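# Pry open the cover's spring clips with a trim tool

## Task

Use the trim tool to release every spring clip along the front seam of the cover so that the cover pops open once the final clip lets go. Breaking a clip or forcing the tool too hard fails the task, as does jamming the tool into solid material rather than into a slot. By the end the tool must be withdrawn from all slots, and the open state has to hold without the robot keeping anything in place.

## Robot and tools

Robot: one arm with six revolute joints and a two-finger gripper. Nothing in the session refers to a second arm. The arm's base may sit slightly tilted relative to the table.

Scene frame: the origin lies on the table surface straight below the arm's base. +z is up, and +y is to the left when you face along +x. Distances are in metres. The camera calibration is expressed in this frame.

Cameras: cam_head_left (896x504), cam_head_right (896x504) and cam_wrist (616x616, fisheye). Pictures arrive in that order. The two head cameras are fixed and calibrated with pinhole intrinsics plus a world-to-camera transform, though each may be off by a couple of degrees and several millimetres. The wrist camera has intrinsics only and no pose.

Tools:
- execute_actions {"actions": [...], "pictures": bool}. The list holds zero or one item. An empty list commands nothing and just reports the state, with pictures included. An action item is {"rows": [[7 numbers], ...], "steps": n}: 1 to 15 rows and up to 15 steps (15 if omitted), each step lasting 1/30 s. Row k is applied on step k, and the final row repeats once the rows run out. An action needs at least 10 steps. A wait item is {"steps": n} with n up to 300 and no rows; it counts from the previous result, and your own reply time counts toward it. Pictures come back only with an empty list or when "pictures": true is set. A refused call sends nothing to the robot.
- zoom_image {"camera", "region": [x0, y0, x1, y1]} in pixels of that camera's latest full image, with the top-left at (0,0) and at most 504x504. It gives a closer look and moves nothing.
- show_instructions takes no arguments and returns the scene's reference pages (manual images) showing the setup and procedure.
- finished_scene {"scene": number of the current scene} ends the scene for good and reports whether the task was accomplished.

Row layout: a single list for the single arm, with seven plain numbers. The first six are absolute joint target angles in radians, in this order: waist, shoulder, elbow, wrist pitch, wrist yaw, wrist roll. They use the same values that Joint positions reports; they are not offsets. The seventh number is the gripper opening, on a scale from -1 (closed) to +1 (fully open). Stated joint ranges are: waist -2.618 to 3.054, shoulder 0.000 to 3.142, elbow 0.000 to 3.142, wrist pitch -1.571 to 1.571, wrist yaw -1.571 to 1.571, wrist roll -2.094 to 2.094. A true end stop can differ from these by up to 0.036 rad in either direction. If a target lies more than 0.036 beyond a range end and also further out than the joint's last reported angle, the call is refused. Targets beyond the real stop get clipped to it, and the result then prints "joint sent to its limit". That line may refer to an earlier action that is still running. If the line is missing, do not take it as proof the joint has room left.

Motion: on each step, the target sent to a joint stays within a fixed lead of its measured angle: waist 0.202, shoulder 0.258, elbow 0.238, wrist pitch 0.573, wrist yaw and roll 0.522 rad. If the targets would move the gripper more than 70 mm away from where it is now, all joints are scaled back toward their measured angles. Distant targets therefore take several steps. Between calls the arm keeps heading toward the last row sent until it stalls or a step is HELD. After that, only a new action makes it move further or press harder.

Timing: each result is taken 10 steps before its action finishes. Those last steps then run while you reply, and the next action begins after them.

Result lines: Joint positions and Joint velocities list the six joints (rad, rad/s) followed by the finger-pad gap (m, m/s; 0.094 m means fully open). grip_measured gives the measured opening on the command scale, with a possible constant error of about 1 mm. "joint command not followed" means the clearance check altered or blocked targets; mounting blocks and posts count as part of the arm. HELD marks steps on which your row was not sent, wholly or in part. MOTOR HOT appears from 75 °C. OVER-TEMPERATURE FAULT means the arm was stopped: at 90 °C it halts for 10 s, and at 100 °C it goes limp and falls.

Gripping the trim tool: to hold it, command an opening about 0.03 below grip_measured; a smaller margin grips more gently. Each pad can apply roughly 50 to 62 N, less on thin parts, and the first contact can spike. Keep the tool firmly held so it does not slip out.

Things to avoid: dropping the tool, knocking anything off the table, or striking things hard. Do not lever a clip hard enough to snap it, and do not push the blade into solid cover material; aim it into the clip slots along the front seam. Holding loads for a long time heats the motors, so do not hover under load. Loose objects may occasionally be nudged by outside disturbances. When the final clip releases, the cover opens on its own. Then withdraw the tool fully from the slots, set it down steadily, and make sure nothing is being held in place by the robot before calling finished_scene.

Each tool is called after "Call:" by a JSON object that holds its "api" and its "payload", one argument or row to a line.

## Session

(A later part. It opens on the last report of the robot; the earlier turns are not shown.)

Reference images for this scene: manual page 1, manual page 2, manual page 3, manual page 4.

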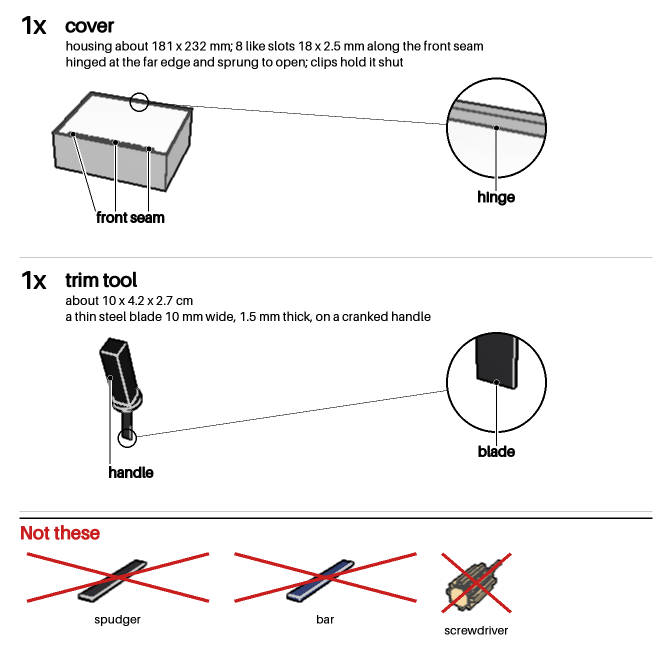

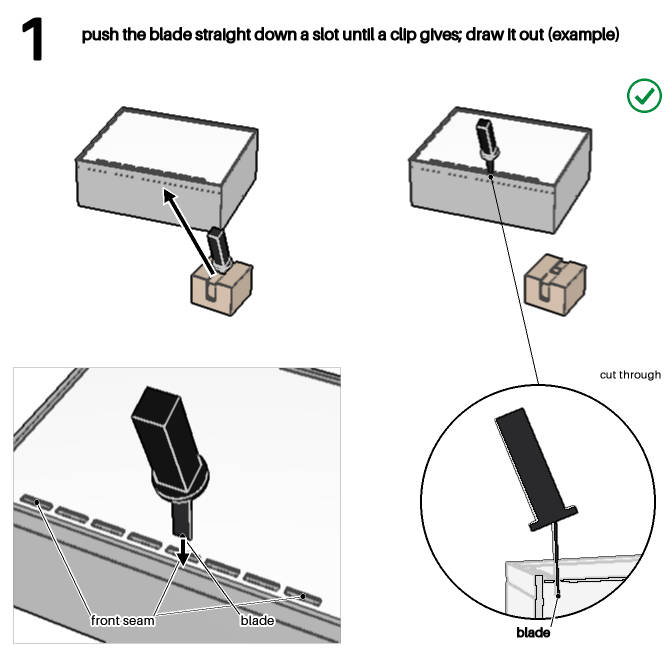

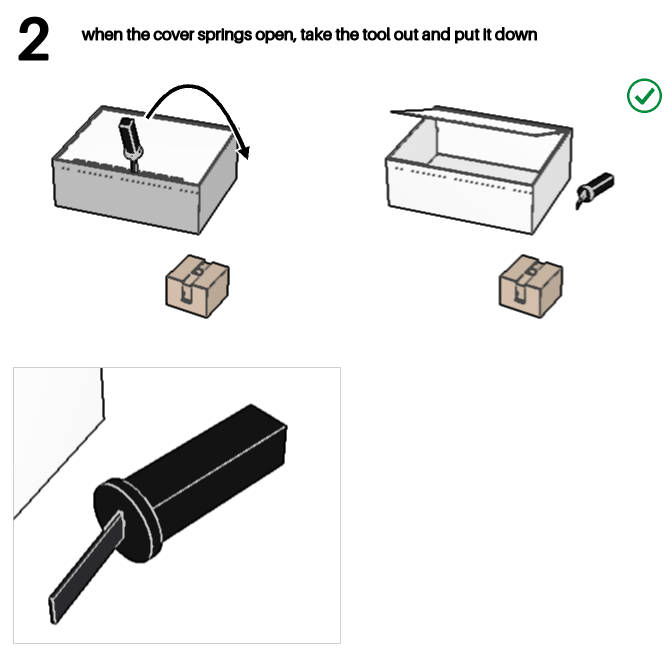

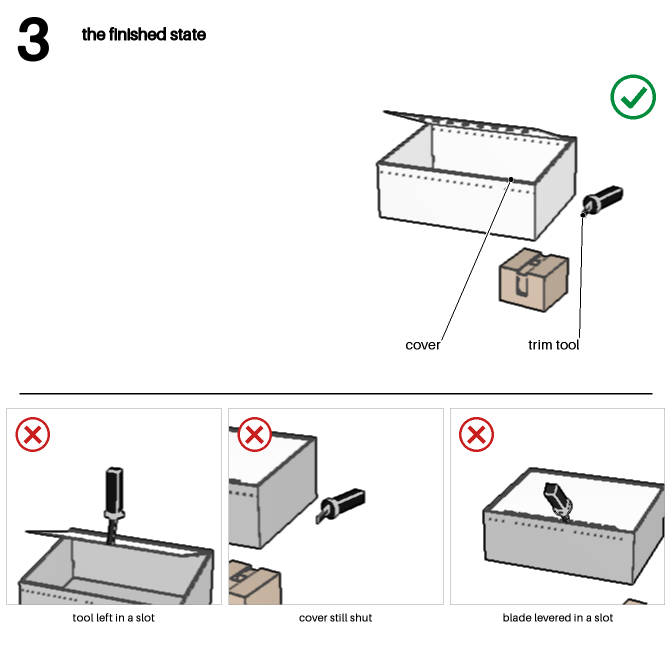

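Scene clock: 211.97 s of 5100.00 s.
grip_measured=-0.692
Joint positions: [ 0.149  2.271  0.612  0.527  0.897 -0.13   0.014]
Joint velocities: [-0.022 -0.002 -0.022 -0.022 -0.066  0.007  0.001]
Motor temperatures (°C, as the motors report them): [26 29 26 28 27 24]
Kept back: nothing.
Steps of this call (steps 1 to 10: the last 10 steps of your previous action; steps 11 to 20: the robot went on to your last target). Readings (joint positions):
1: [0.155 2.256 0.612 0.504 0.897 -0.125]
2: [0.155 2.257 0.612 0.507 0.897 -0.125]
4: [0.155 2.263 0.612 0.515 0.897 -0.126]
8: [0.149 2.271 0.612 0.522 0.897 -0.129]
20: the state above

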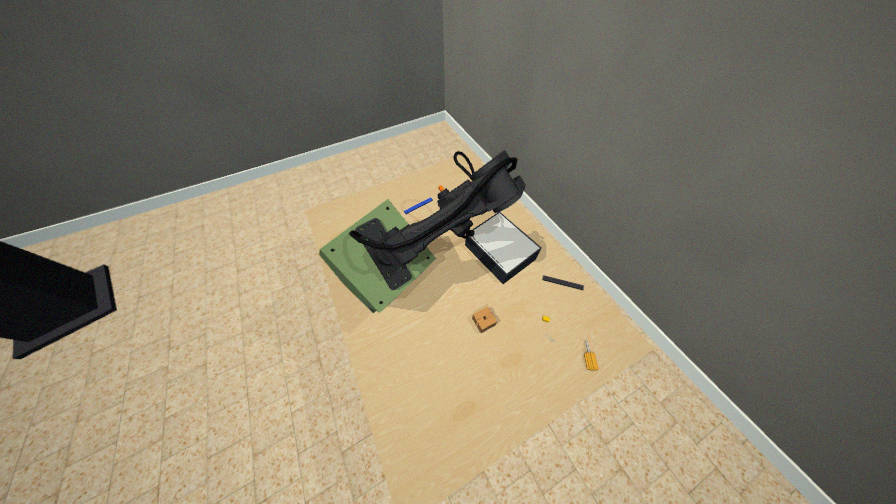

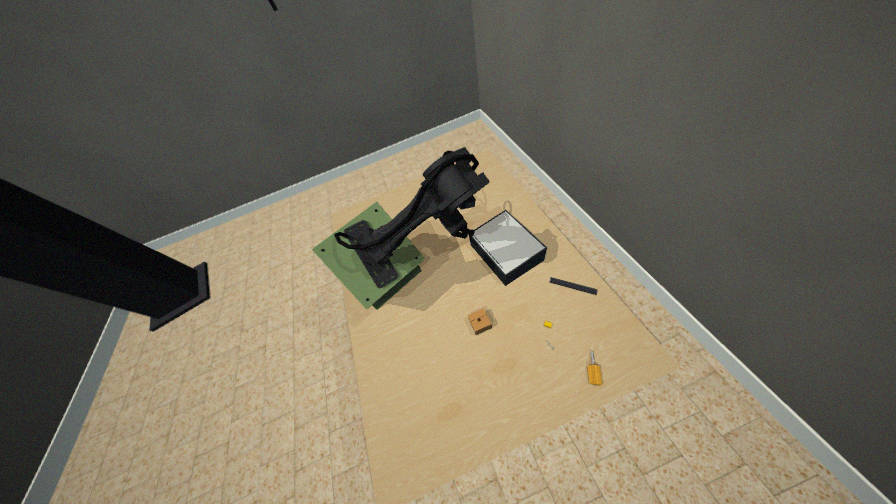

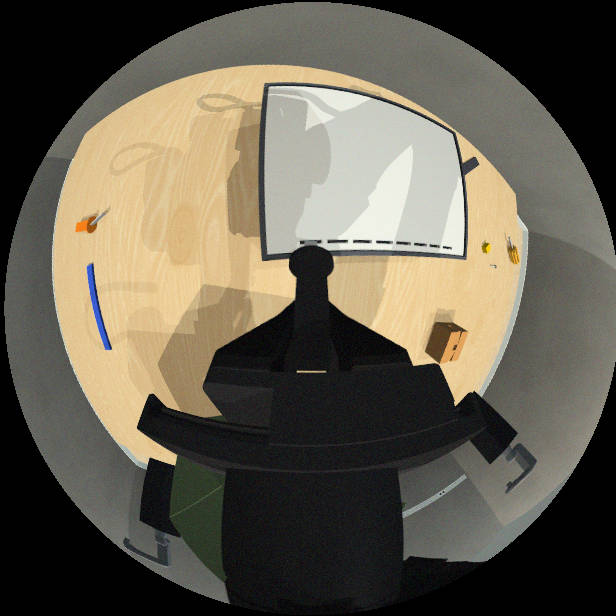

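Call:
{"api": "execute_actions", "payload": {
  "actions": []
}}

Scene clock: 213.40 s of 5100.00 s.
grip_measured=-0.692
Joint positions: [ 0.149  2.271  0.612  0.527  0.897 -0.13   0.014]
Joint velocities: [ 0.017  0.007  0.007  0.066 -0.022  0.007 -0.   ]
Motor temperatures (°C, as the motors report them): [26 29 26 28 27 24]
Kept back: nothing.
Steps of this call (steps 1 to 15: the robot went on to your last target; steps 16 to 43: nothing new was sent). Readings (joint positions):
1: [0.149 2.271 0.612 0.527 0.897 -0.130]
2: [0.149 2.271 0.612 0.527 0.897 -0.130]
4: [0.149 2.271 0.612 0.527 0.897 -0.130]
8: [0.149 2.271 0.612 0.527 0.897 -0.130]
43: the state above
The arm was judged still, so your last target was given up. Only a new action makes it travel on or press farther. Fingers that are still opening or closing keep moving.

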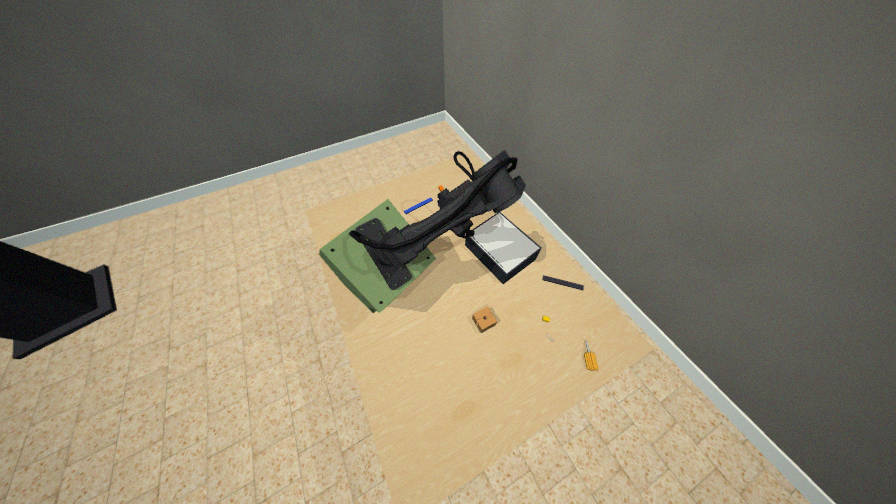

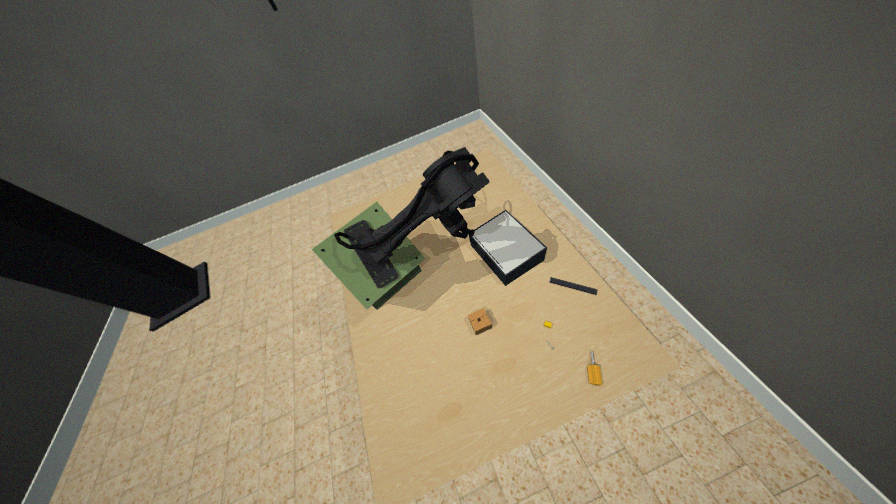

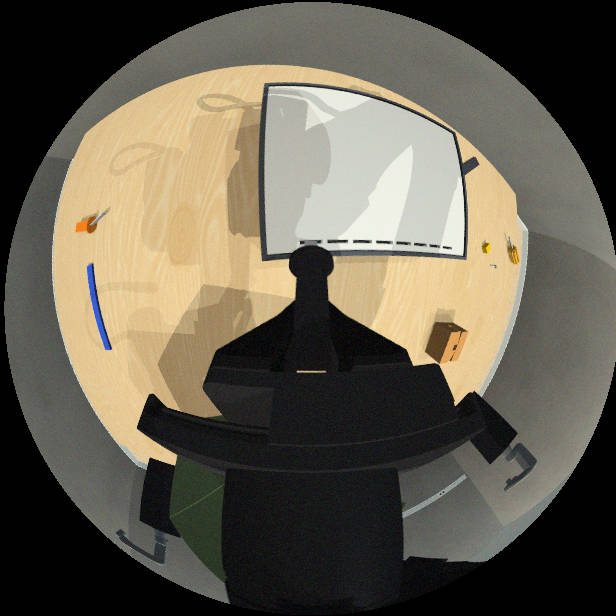

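Call:
{"api": "execute_actions", "payload": {
  "actions": [
    {"rows":[[0.142,2.289,0.602,0.545,0.909,-0.139,-0.75],[0.141,2.292,0.602,0.549,0.909,-0.141,-0.75],[0.140,2.295,0.602,0.553,0.909,-0.143,-0.75],[0.139,2.298,0.602,0.557,0.909,-0.144,-0.75],[0.139,2.301,0.602,0.561,0.909,-0.145,-0.75],[0.138,2.304,0.602,0.565,0.909,-0.146,-0.75],[0.138,2.306,0.602,0.568,0.909,-0.147,-0.75]],"steps":13}
  ]
}}

Call:
{"api": "execute_actions", "payload": {
  "actions": [
    {"steps":20}
  ],
  "pictures": true
}}

Call:
{"api": "zoom_image", "payload": {
  "camera": "cam_wrist",
  "region": [270, 210, 350, 260]
}}

Scene clock: 213.93 s of 5100.00 s.
grip_measured=-0.692
Joint positions: [ 0.149  2.271  0.612  0.529  0.897 -0.132  0.014]
Joint velocities: [-0.017 -0.002 -0.007  0.066 -0.037 -0.081 -0.002]
Motor temperatures (°C, as the motors report them): [26 29 26 28 27 24]
Steps of this call (steps 1 to 13: nothing new was sent; steps 14 to 16: the first 3 steps of this action). Readings (joint positions):
14: [0.149 2.271 0.612 0.527 0.897 -0.131]
15: [0.149 2.271 0.612 0.528 0.897 -0.131]
16: the state above

Scene clock: 214.60 s of 5100.00 s.
grip_measured=-0.692
Joint positions: [ 0.143  2.286  0.612  0.552  0.899 -0.14   0.014]
Joint velocities: [-0.007  0.002 -0.007 -0.037 -0.022  0.051 -0.   ]
Motor temperatures (°C, as the motors report them): [26 29 26 28 27 24]
Kept back: nothing.
Steps of this call (steps 1 to 10: the last 10 steps of your previous action; steps 11 to 20: the robot went on to your last target). Readings (joint positions):
1: [0.147 2.272 0.612 0.531 0.898 -0.133]
2: [0.146 2.275 0.612 0.535 0.898 -0.134]
4: [0.143 2.282 0.612 0.543 0.898 -0.136]
8: [0.143 2.286 0.612 0.552 0.898 -0.138]
20: the state above

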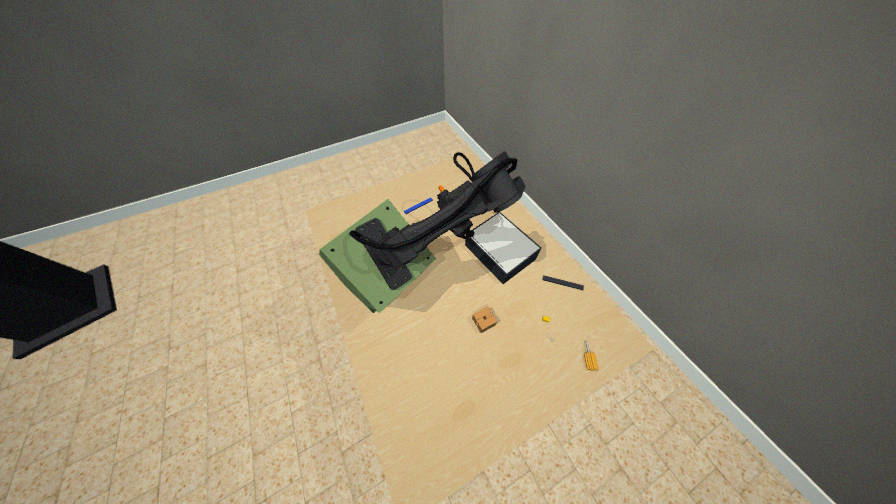

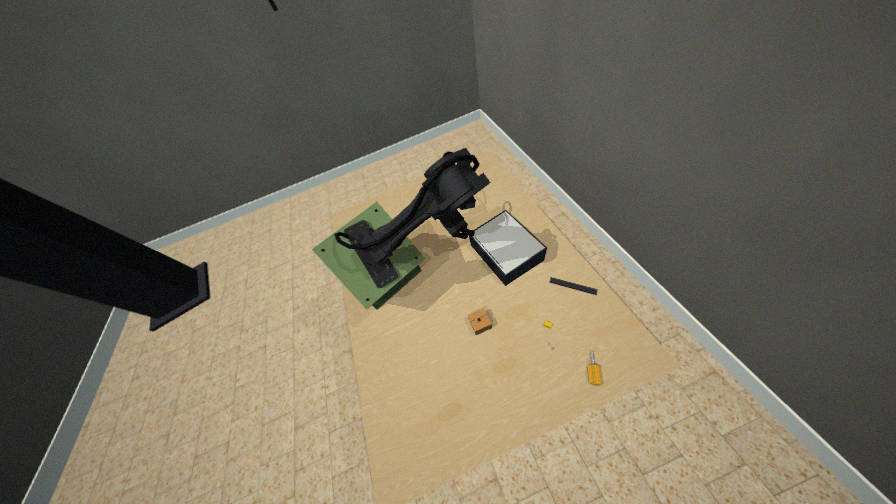

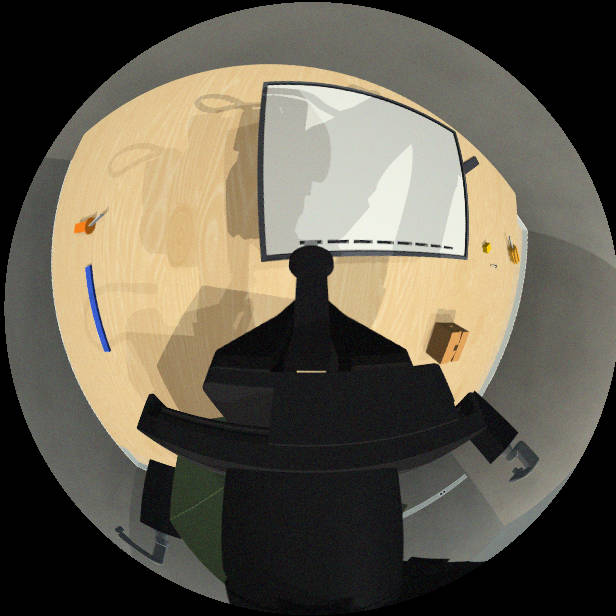

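Region (270, 210, 350, 260) of cam_wrist's 616x616 image, scaled by 6.300, with more detail than that image has; it fills the top 315 rows of this view, and the rest is white.

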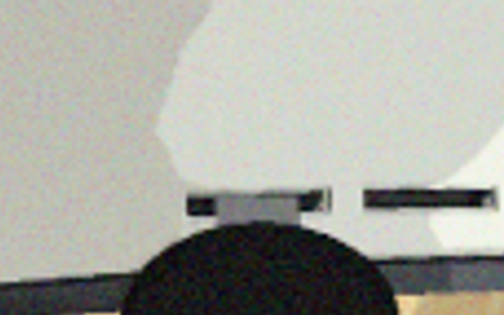

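Call:
{"api": "execute_actions", "payload": {
  "actions": [
    {"rows":[[0.136,2.305,0.602,0.570,0.909,-0.149,-0.75],[0.135,2.308,0.602,0.574,0.909,-0.151,-0.75],[0.134,2.311,0.602,0.578,0.909,-0.153,-0.75],[0.133,2.314,0.602,0.582,0.909,-0.154,-0.75],[0.133,2.317,0.602,0.586,0.909,-0.155,-0.75],[0.132,2.320,0.602,0.590,0.909,-0.156,-0.75],[0.132,2.322,0.602,0.593,0.909,-0.157,-0.75]],"steps":13}
  ]
}}

Call:
{"api": "execute_actions", "payload": {
  "actions": [
    {"steps":20}
  ],
  "pictures": true
}}

Call:
{"api": "zoom_image", "payload": {
  "camera": "cam_wrist",
  "region": [270, 210, 350, 260]
}}

Scene clock: 215.27 s of 5100.00 s.
grip_measured=-0.692
Joint positions: [ 0.143  2.286  0.612  0.553  0.899 -0.142  0.014]
Joint velocities: [ 0.007  0.002  0.027  0.066 -0.022  0.051 -0.001]
Motor temperatures (°C, as the motors report them): [26 29 26 28 27 24]
Steps of this call (steps 1 to 15: the robot went on to your last target; steps 16 to 17: nothing new was sent; steps 18 to 20: the first 3 steps of this action). Readings (joint positions):
18: [0.143 2.286 0.612 0.552 0.899 -0.140]
19: [0.143 2.286 0.612 0.553 0.899 -0.140]
20: the state above

Scene clock: 215.93 s of 5100.00 s.
grip_measured=-0.692
Joint positions: [ 0.143  2.299  0.612  0.574  0.905 -0.15   0.014]
Joint velocities: [-0.007  0.007 -0.007  0.022 -0.022 -0.11   0.   ]
Motor temperatures (°C, as the motors report them): [26 29 26 28 27 24]
Kept back: nothing.
Steps of this call (steps 1 to 10: the last 10 steps of your previous action; steps 11 to 20: the robot went on to your last target). Readings (joint positions):
1: [0.143 2.287 0.612 0.555 0.899 -0.142]
2: [0.143 2.290 0.612 0.558 0.901 -0.143]
4: [0.143 2.296 0.612 0.566 0.903 -0.145]
8: [0.143 2.298 0.612 0.574 0.905 -0.148]
20: the state above

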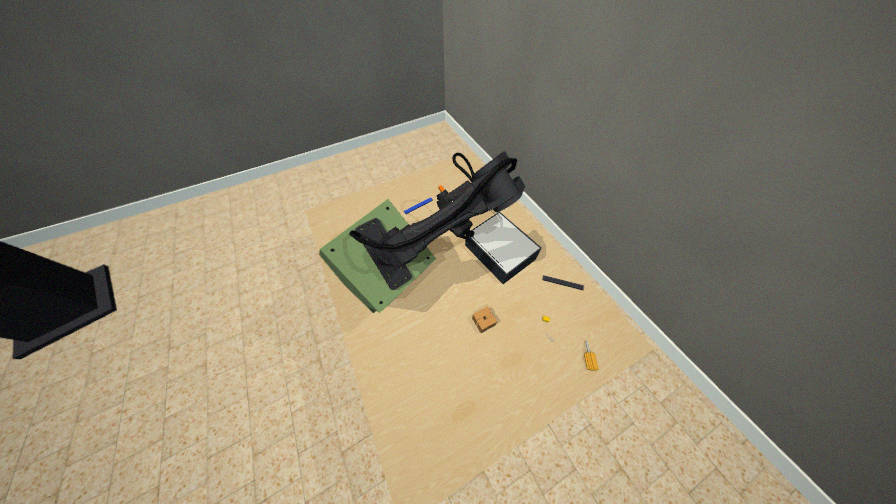

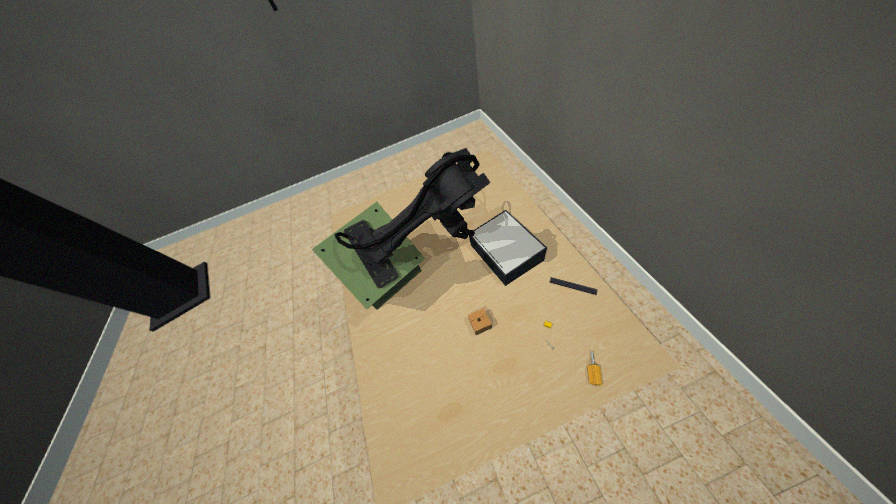

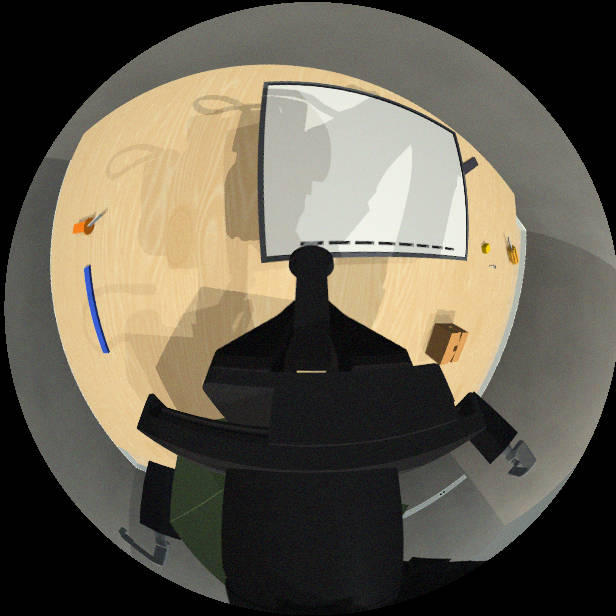

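Region (270, 210, 350, 260) of cam_wrist's 616x616 image, scaled by 6.300, with more detail than that image has; it fills the top 315 rows of this view, and the rest is white.

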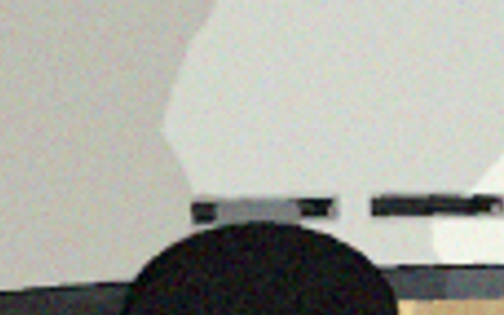

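Call:
{"api": "execute_actions", "payload": {
  "actions": [
    {"rows":[[0.126,2.322,0.602,0.593,0.909,-0.158,-0.75],[0.126,2.324,0.602,0.596,0.909,-0.159,-0.75],[0.127,2.326,0.602,0.599,0.909,-0.160,-0.75],[0.127,2.328,0.602,0.602,0.909,-0.161,-0.75],[0.126,2.330,0.602,0.605,0.909,-0.162,-0.75],[0.126,2.332,0.602,0.608,0.909,-0.163,-0.75],[0.125,2.334,0.602,0.610,0.909,-0.164,-0.75]],"steps":13}
  ]
}}

Call:
{"api": "execute_actions", "payload": {
  "actions": [
    {"steps":20}
  ],
  "pictures": true
}}

Call:
{"api": "zoom_image", "payload": {
  "camera": "cam_wrist",
  "region": [270, 210, 350, 260]
}}

Scene clock: 216.90 s of 5100.00 s.
grip_measured=-0.692
Joint positions: [ 0.143  2.299  0.612  0.575  0.905 -0.151  0.014]
Joint velocities: [-0.007 -0.017 -0.002  0.066 -0.022 -0.051 -0.   ]
Motor temperatures (°C, as the motors report them): [26 29 26 28 27 24]
Steps of this call (steps 1 to 15: the robot went on to your last target; steps 16 to 26: nothing new was sent; steps 27 to 29: the first 3 steps of this action). Readings (joint positions):
27: [0.143 2.299 0.612 0.574 0.905 -0.150]
28: [0.143 2.299 0.612 0.574 0.905 -0.150]
29: the state above

Scene clock: 217.57 s of 5100.00 s.
grip_measured=-0.692
Joint positions: [ 0.143  2.306  0.612  0.587  0.909 -0.156  0.014]
Joint velocities: [-0.007 -0.017 -0.007 -0.022 -0.007  0.007 -0.001]
Motor temperatures (°C, as the motors report them): [26 29 26 28 27 24]
Kept back: nothing.
Steps of this call (steps 1 to 10: the last 10 steps of your previous action; steps 11 to 20: the robot went on to your last target). Readings (joint positions):
1: [0.143 2.299 0.612 0.576 0.905 -0.152]
2: [0.143 2.300 0.612 0.577 0.905 -0.152]
4: [0.143 2.304 0.612 0.582 0.908 -0.153]
8: [0.143 2.306 0.612 0.587 0.909 -0.155]
20: the state above

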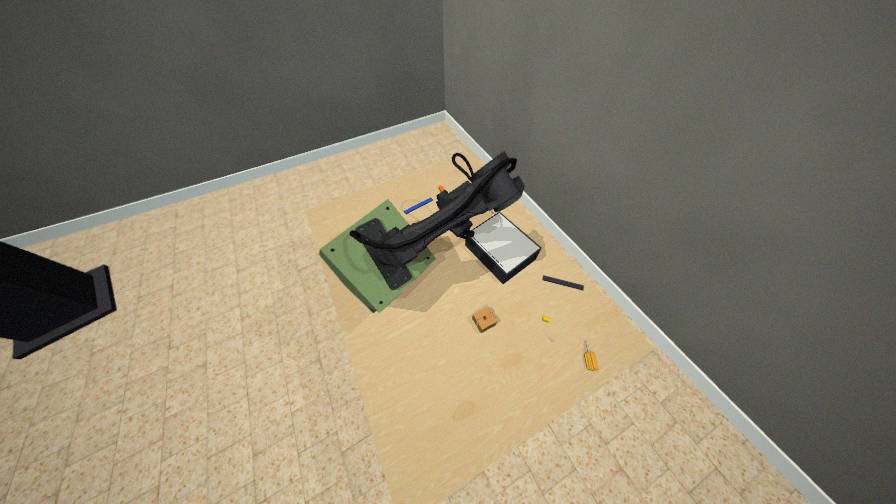

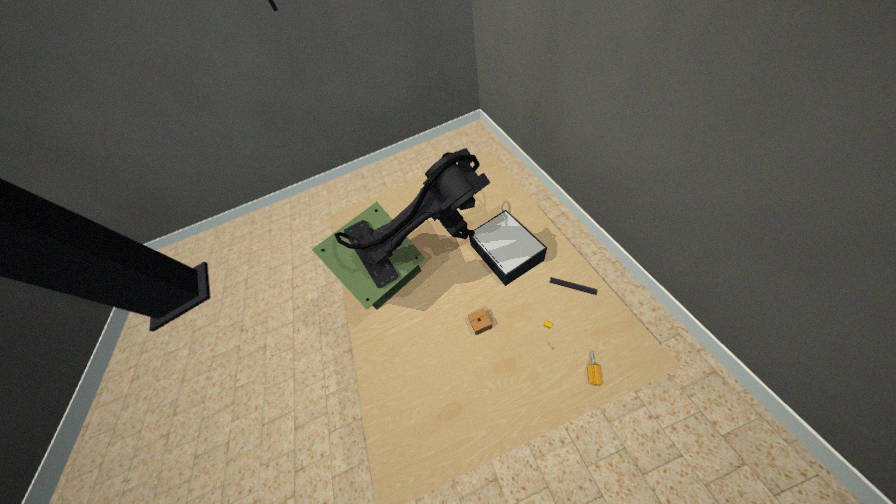

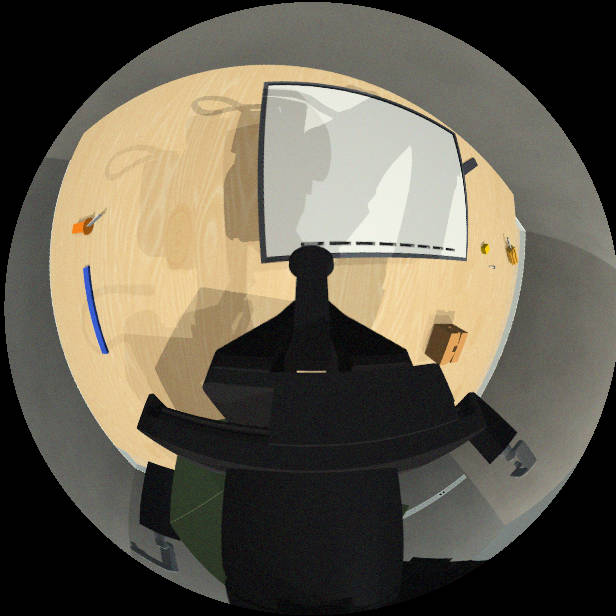

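Region (270, 210, 350, 260) of cam_wrist's 616x616 image, scaled by 6.300, with more detail than that image has; it fills the top 315 rows of this view, and the rest is white.

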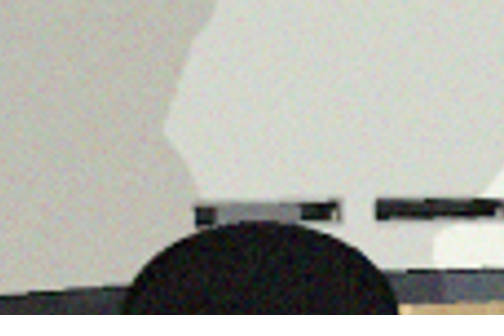

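Call:
{"api": "execute_actions", "payload": {
  "actions": [
    {"rows":[[0.128,2.335,0.602,0.606,0.912,-0.164,-0.75],[0.128,2.337,0.602,0.608,0.912,-0.165,-0.75],[0.128,2.339,0.602,0.610,0.912,-0.166,-0.75],[0.128,2.341,0.602,0.612,0.912,-0.167,-0.75],[0.128,2.343,0.602,0.614,0.912,-0.167,-0.75],[0.128,2.344,0.602,0.615,0.912,-0.167,-0.75]],"steps":13}
  ]
}}

Call:
{"api": "execute_actions", "payload": {
  "actions": [
    {"steps":20}
  ],
  "pictures": true
}}

Call:
{"api": "zoom_image", "payload": {
  "camera": "cam_wrist",
  "region": [270, 210, 350, 260]
}}

Scene clock: 218.67 s of 5100.00 s.
grip_measured=-0.692
Joint positions: [ 0.143  2.306  0.612  0.587  0.909 -0.157  0.014]
Joint velocities: [-0.002  0.007 -0.007 -0.022 -0.022 -0.007 -0.   ]
Motor temperatures (°C, as the motors report them): [26 29 26 28 27 24]
Steps of this call (steps 1 to 15: the robot went on to your last target; steps 16 to 30: nothing new was sent; steps 31 to 33: the first 3 steps of this action). Readings (joint positions):
31: [0.143 2.306 0.612 0.587 0.909 -0.157]
32: [0.143 2.306 0.612 0.587 0.909 -0.157]
33: the state above

Scene clock: 219.33 s of 5100.00 s.
grip_measured=-0.692
Joint positions: [ 0.143  2.313  0.612  0.596  0.913 -0.159  0.014]
Joint velocities: [ 0.007 -0.002  0.002 -0.037  0.007 -0.007 -0.001]
Motor temperatures (°C, as the motors report them): [26 29 26 28 27 24]
Kept back: nothing.
Steps of this call (steps 1 to 10: the last 10 steps of your previous action; steps 11 to 15: the robot went on to your last target; steps 16 to 20: nothing new was sent). Readings (joint positions):
1: [0.143 2.306 0.612 0.587 0.909 -0.158]
2: [0.143 2.307 0.612 0.588 0.910 -0.158]
4: [0.143 2.311 0.612 0.593 0.912 -0.158]
8: [0.143 2.313 0.612 0.596 0.913 -0.159]
20: the state above
The arm was judged still, so your last target was given up. Only a new action makes it travel on or press farther. Fingers that are still opening or closing keep moving.

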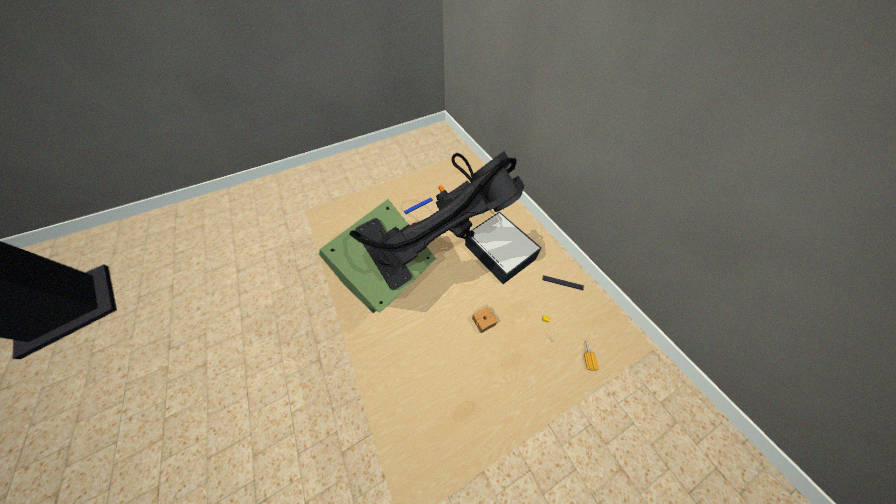

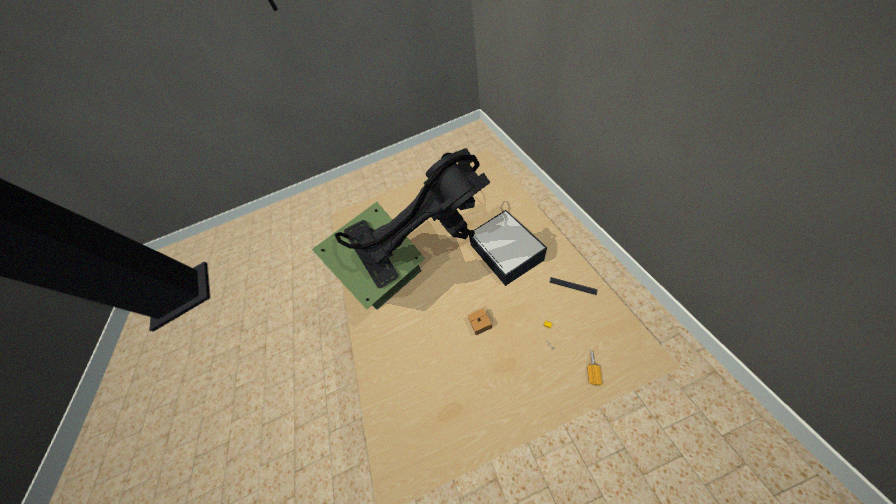

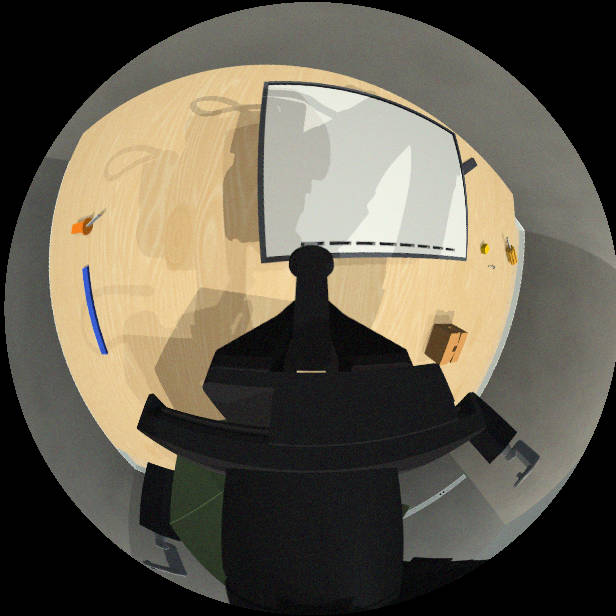

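Region (270, 210, 350, 260) of cam_wrist's 616x616 image, scaled by 6.300, with more detail than that image has; it fills the top 315 rows of this view, and the rest is white.

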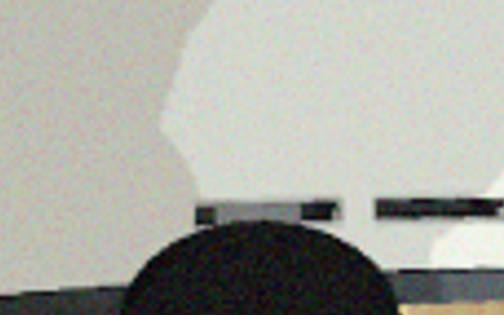

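Call:
{"api": "execute_actions", "payload": {
  "actions": [
    {"rows":[[0.131,2.345,0.602,0.613,0.915,-0.167,-0.75],[0.131,2.347,0.602,0.615,0.915,-0.168,-0.75],[0.131,2.349,0.602,0.617,0.915,-0.169,-0.75],[0.131,2.351,0.602,0.619,0.915,-0.170,-0.75],[0.131,2.353,0.602,0.621,0.915,-0.170,-0.75],[0.131,2.354,0.602,0.622,0.915,-0.170,-0.75]],"steps":13}
  ]
}}

Call:
{"api": "execute_actions", "payload": {
  "actions": [
    {"steps":20}
  ],
  "pictures": true
}}

Call:
{"api": "zoom_image", "payload": {
  "camera": "cam_wrist",
  "region": [270, 210, 350, 260]
}}

Scene clock: 220.43 s of 5100.00 s.
grip_measured=-0.692
Joint positions: [ 0.143  2.313  0.612  0.596  0.914 -0.16   0.014]
Joint velocities: [ 0.007 -0.002 -0.002 -0.037 -0.022 -0.066  0.001]
Motor temperatures (°C, as the motors report them): [26 29 26 28 27 24]
Steps of this call (steps 1 to 30: nothing new was sent; steps 31 to 33: the first 3 steps of this action). Readings (joint positions):
31: [0.143 2.313 0.612 0.596 0.914 -0.160]
32: [0.143 2.313 0.612 0.596 0.914 -0.160]
33: the state above

Scene clock: 221.10 s of 5100.00 s.
grip_measured=-0.692
Joint positions: [ 0.144  2.321  0.612  0.607  0.919 -0.162  0.014]
Joint velocities: [-0.012  0.002  0.012  0.022 -0.022  0.037 -0.   ]
Motor temperatures (°C, as the motors report them): [26 29 26 28 27 24]
Kept back: nothing.
Steps of this call (steps 1 to 10: the last 10 steps of your previous action; steps 11 to 20: the robot went on to your last target). Readings (joint positions):
1: [0.143 2.313 0.612 0.596 0.914 -0.161]
2: [0.143 2.314 0.612 0.598 0.914 -0.161]
4: [0.143 2.318 0.612 0.602 0.917 -0.161]
8: [0.144 2.320 0.612 0.606 0.919 -0.161]
20: the state above

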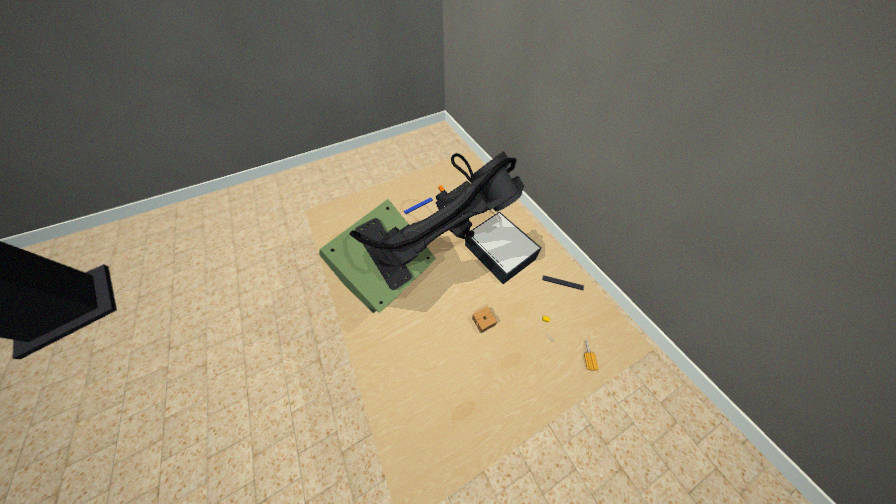

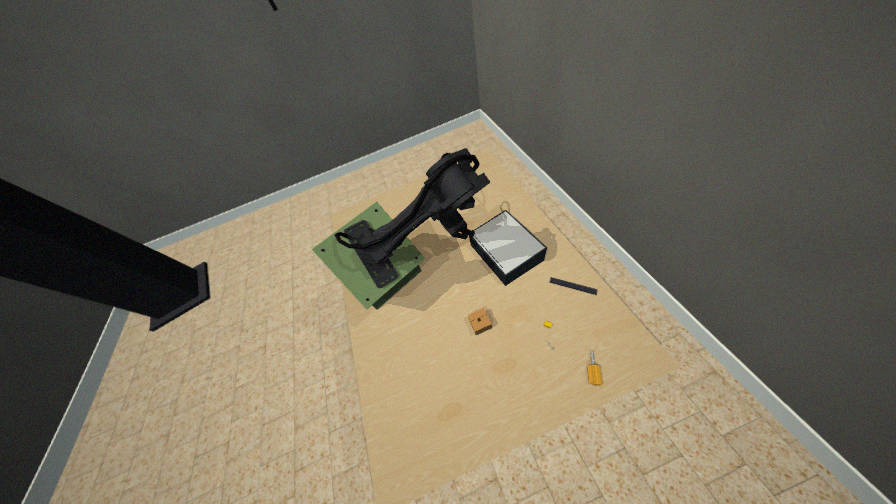

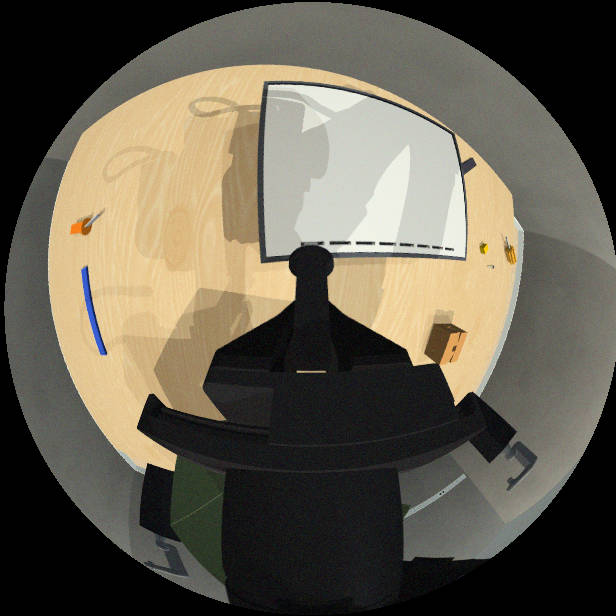

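Region (270, 210, 350, 260) of cam_wrist's 616x616 image, scaled by 6.300, with more detail than that image has; it fills the top 315 rows of this view, and the rest is white.

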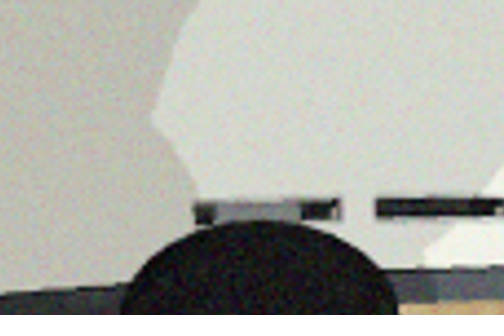

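Call:
{"api": "execute_actions", "payload": {
  "actions": [
    {"rows":[[0.131,2.355,0.602,0.622,0.915,-0.170,-0.75],[0.131,2.357,0.602,0.623,0.915,-0.170,-0.75],[0.131,2.359,0.602,0.624,0.915,-0.171,-0.75],[0.131,2.361,0.602,0.625,0.915,-0.171,-0.75],[0.131,2.363,0.602,0.626,0.915,-0.172,-0.75],[0.131,2.364,0.602,0.627,0.915,-0.172,-0.75]],"steps":13}
  ]
}}

Call:
{"api": "execute_actions", "payload": {
  "actions": [
    {"steps":20}
  ],
  "pictures": true
}}

Call:
{"api": "zoom_image", "payload": {
  "camera": "cam_wrist",
  "region": [270, 210, 350, 260]
}}

Scene clock: 223.43 s of 5100.00 s.
grip_measured=-0.692
Joint positions: [ 0.144  2.321  0.612  0.607  0.919 -0.162  0.014]
Joint velocities: [-0.022 -0.007  0.002 -0.037 -0.022 -0.007  0.   ]
Motor temperatures (°C, as the motors report them): [26 29 26 28 27 24]
Steps of this call (steps 1 to 15: the robot went on to your last target; steps 16 to 67: nothing new was sent; steps 68 to 70: the first 3 steps of this action). Readings (joint positions):
68: [0.144 2.321 0.612 0.607 0.919 -0.162]
69: [0.144 2.321 0.612 0.607 0.919 -0.162]
70: the state above

Scene clock: 224.10 s of 5100.00 s.
grip_measured=-0.692
Joint positions: [ 0.146  2.328  0.612  0.616  0.925 -0.163  0.014]
Joint velocities: [-0.007  0.007 -0.007 -0.007 -0.037  0.066 -0.001]
Motor temperatures (°C, as the motors report them): [26 29 26 28 27 24]
Kept back: nothing.
Steps of this call (steps 1 to 10: the last 10 steps of your previous action; steps 11 to 15: the robot went on to your last target; steps 16 to 20: nothing new was sent). Readings (joint positions):
1: [0.144 2.321 0.612 0.607 0.919 -0.162]
2: [0.144 2.321 0.612 0.608 0.920 -0.163]
4: [0.144 2.325 0.612 0.611 0.922 -0.163]
8: [0.146 2.328 0.612 0.616 0.925 -0.163]
20: the state above
The arm was judged still, so your last target was given up. Only a new action makes it travel on or press farther. Fingers that are still opening or closing keep moving.

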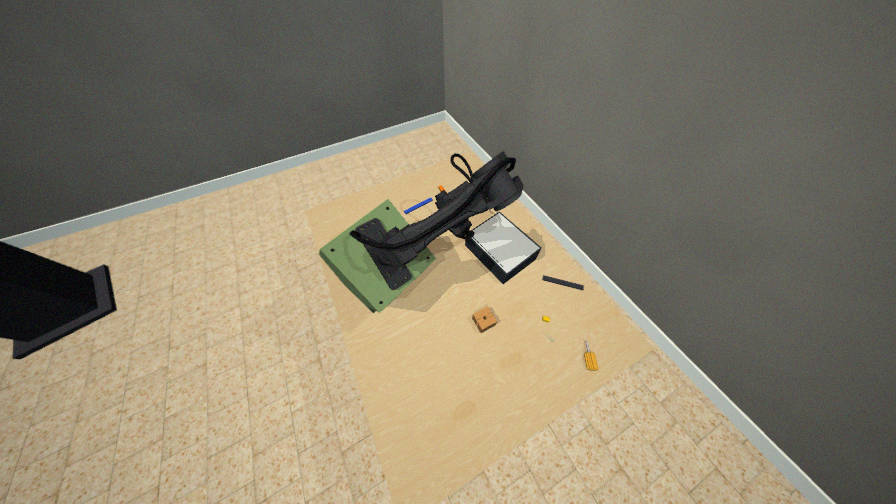

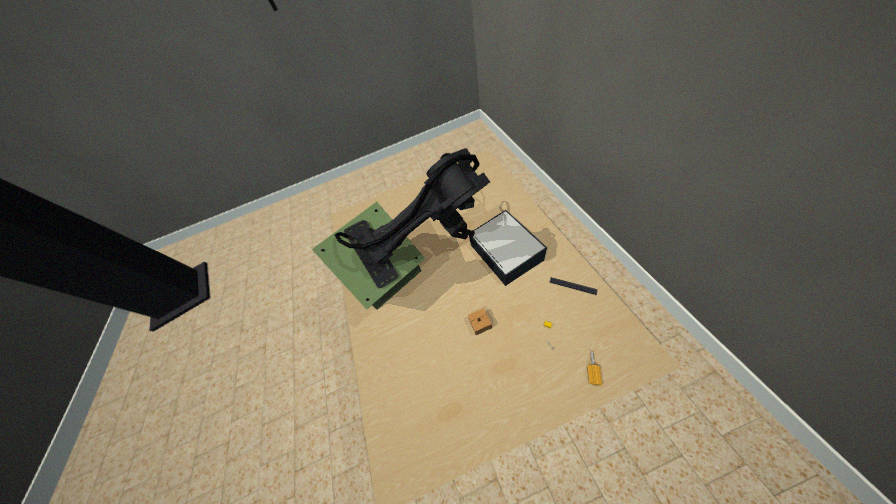

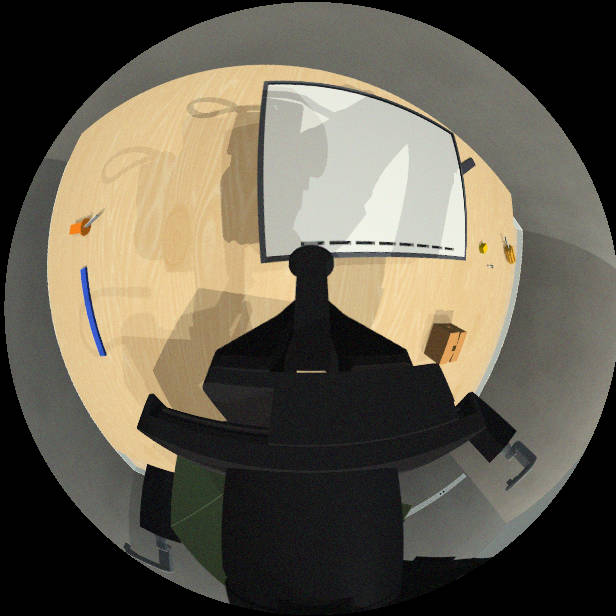

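Region (270, 210, 350, 260) of cam_wrist's 616x616 image, scaled by 6.300, with more detail than that image has; it fills the top 315 rows of this view, and the rest is white.

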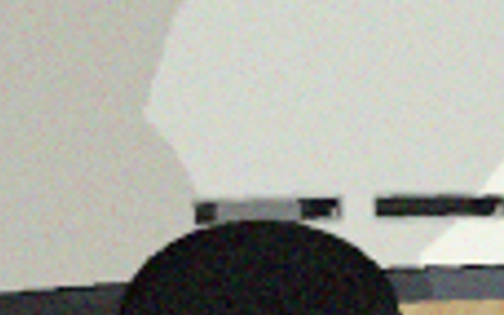

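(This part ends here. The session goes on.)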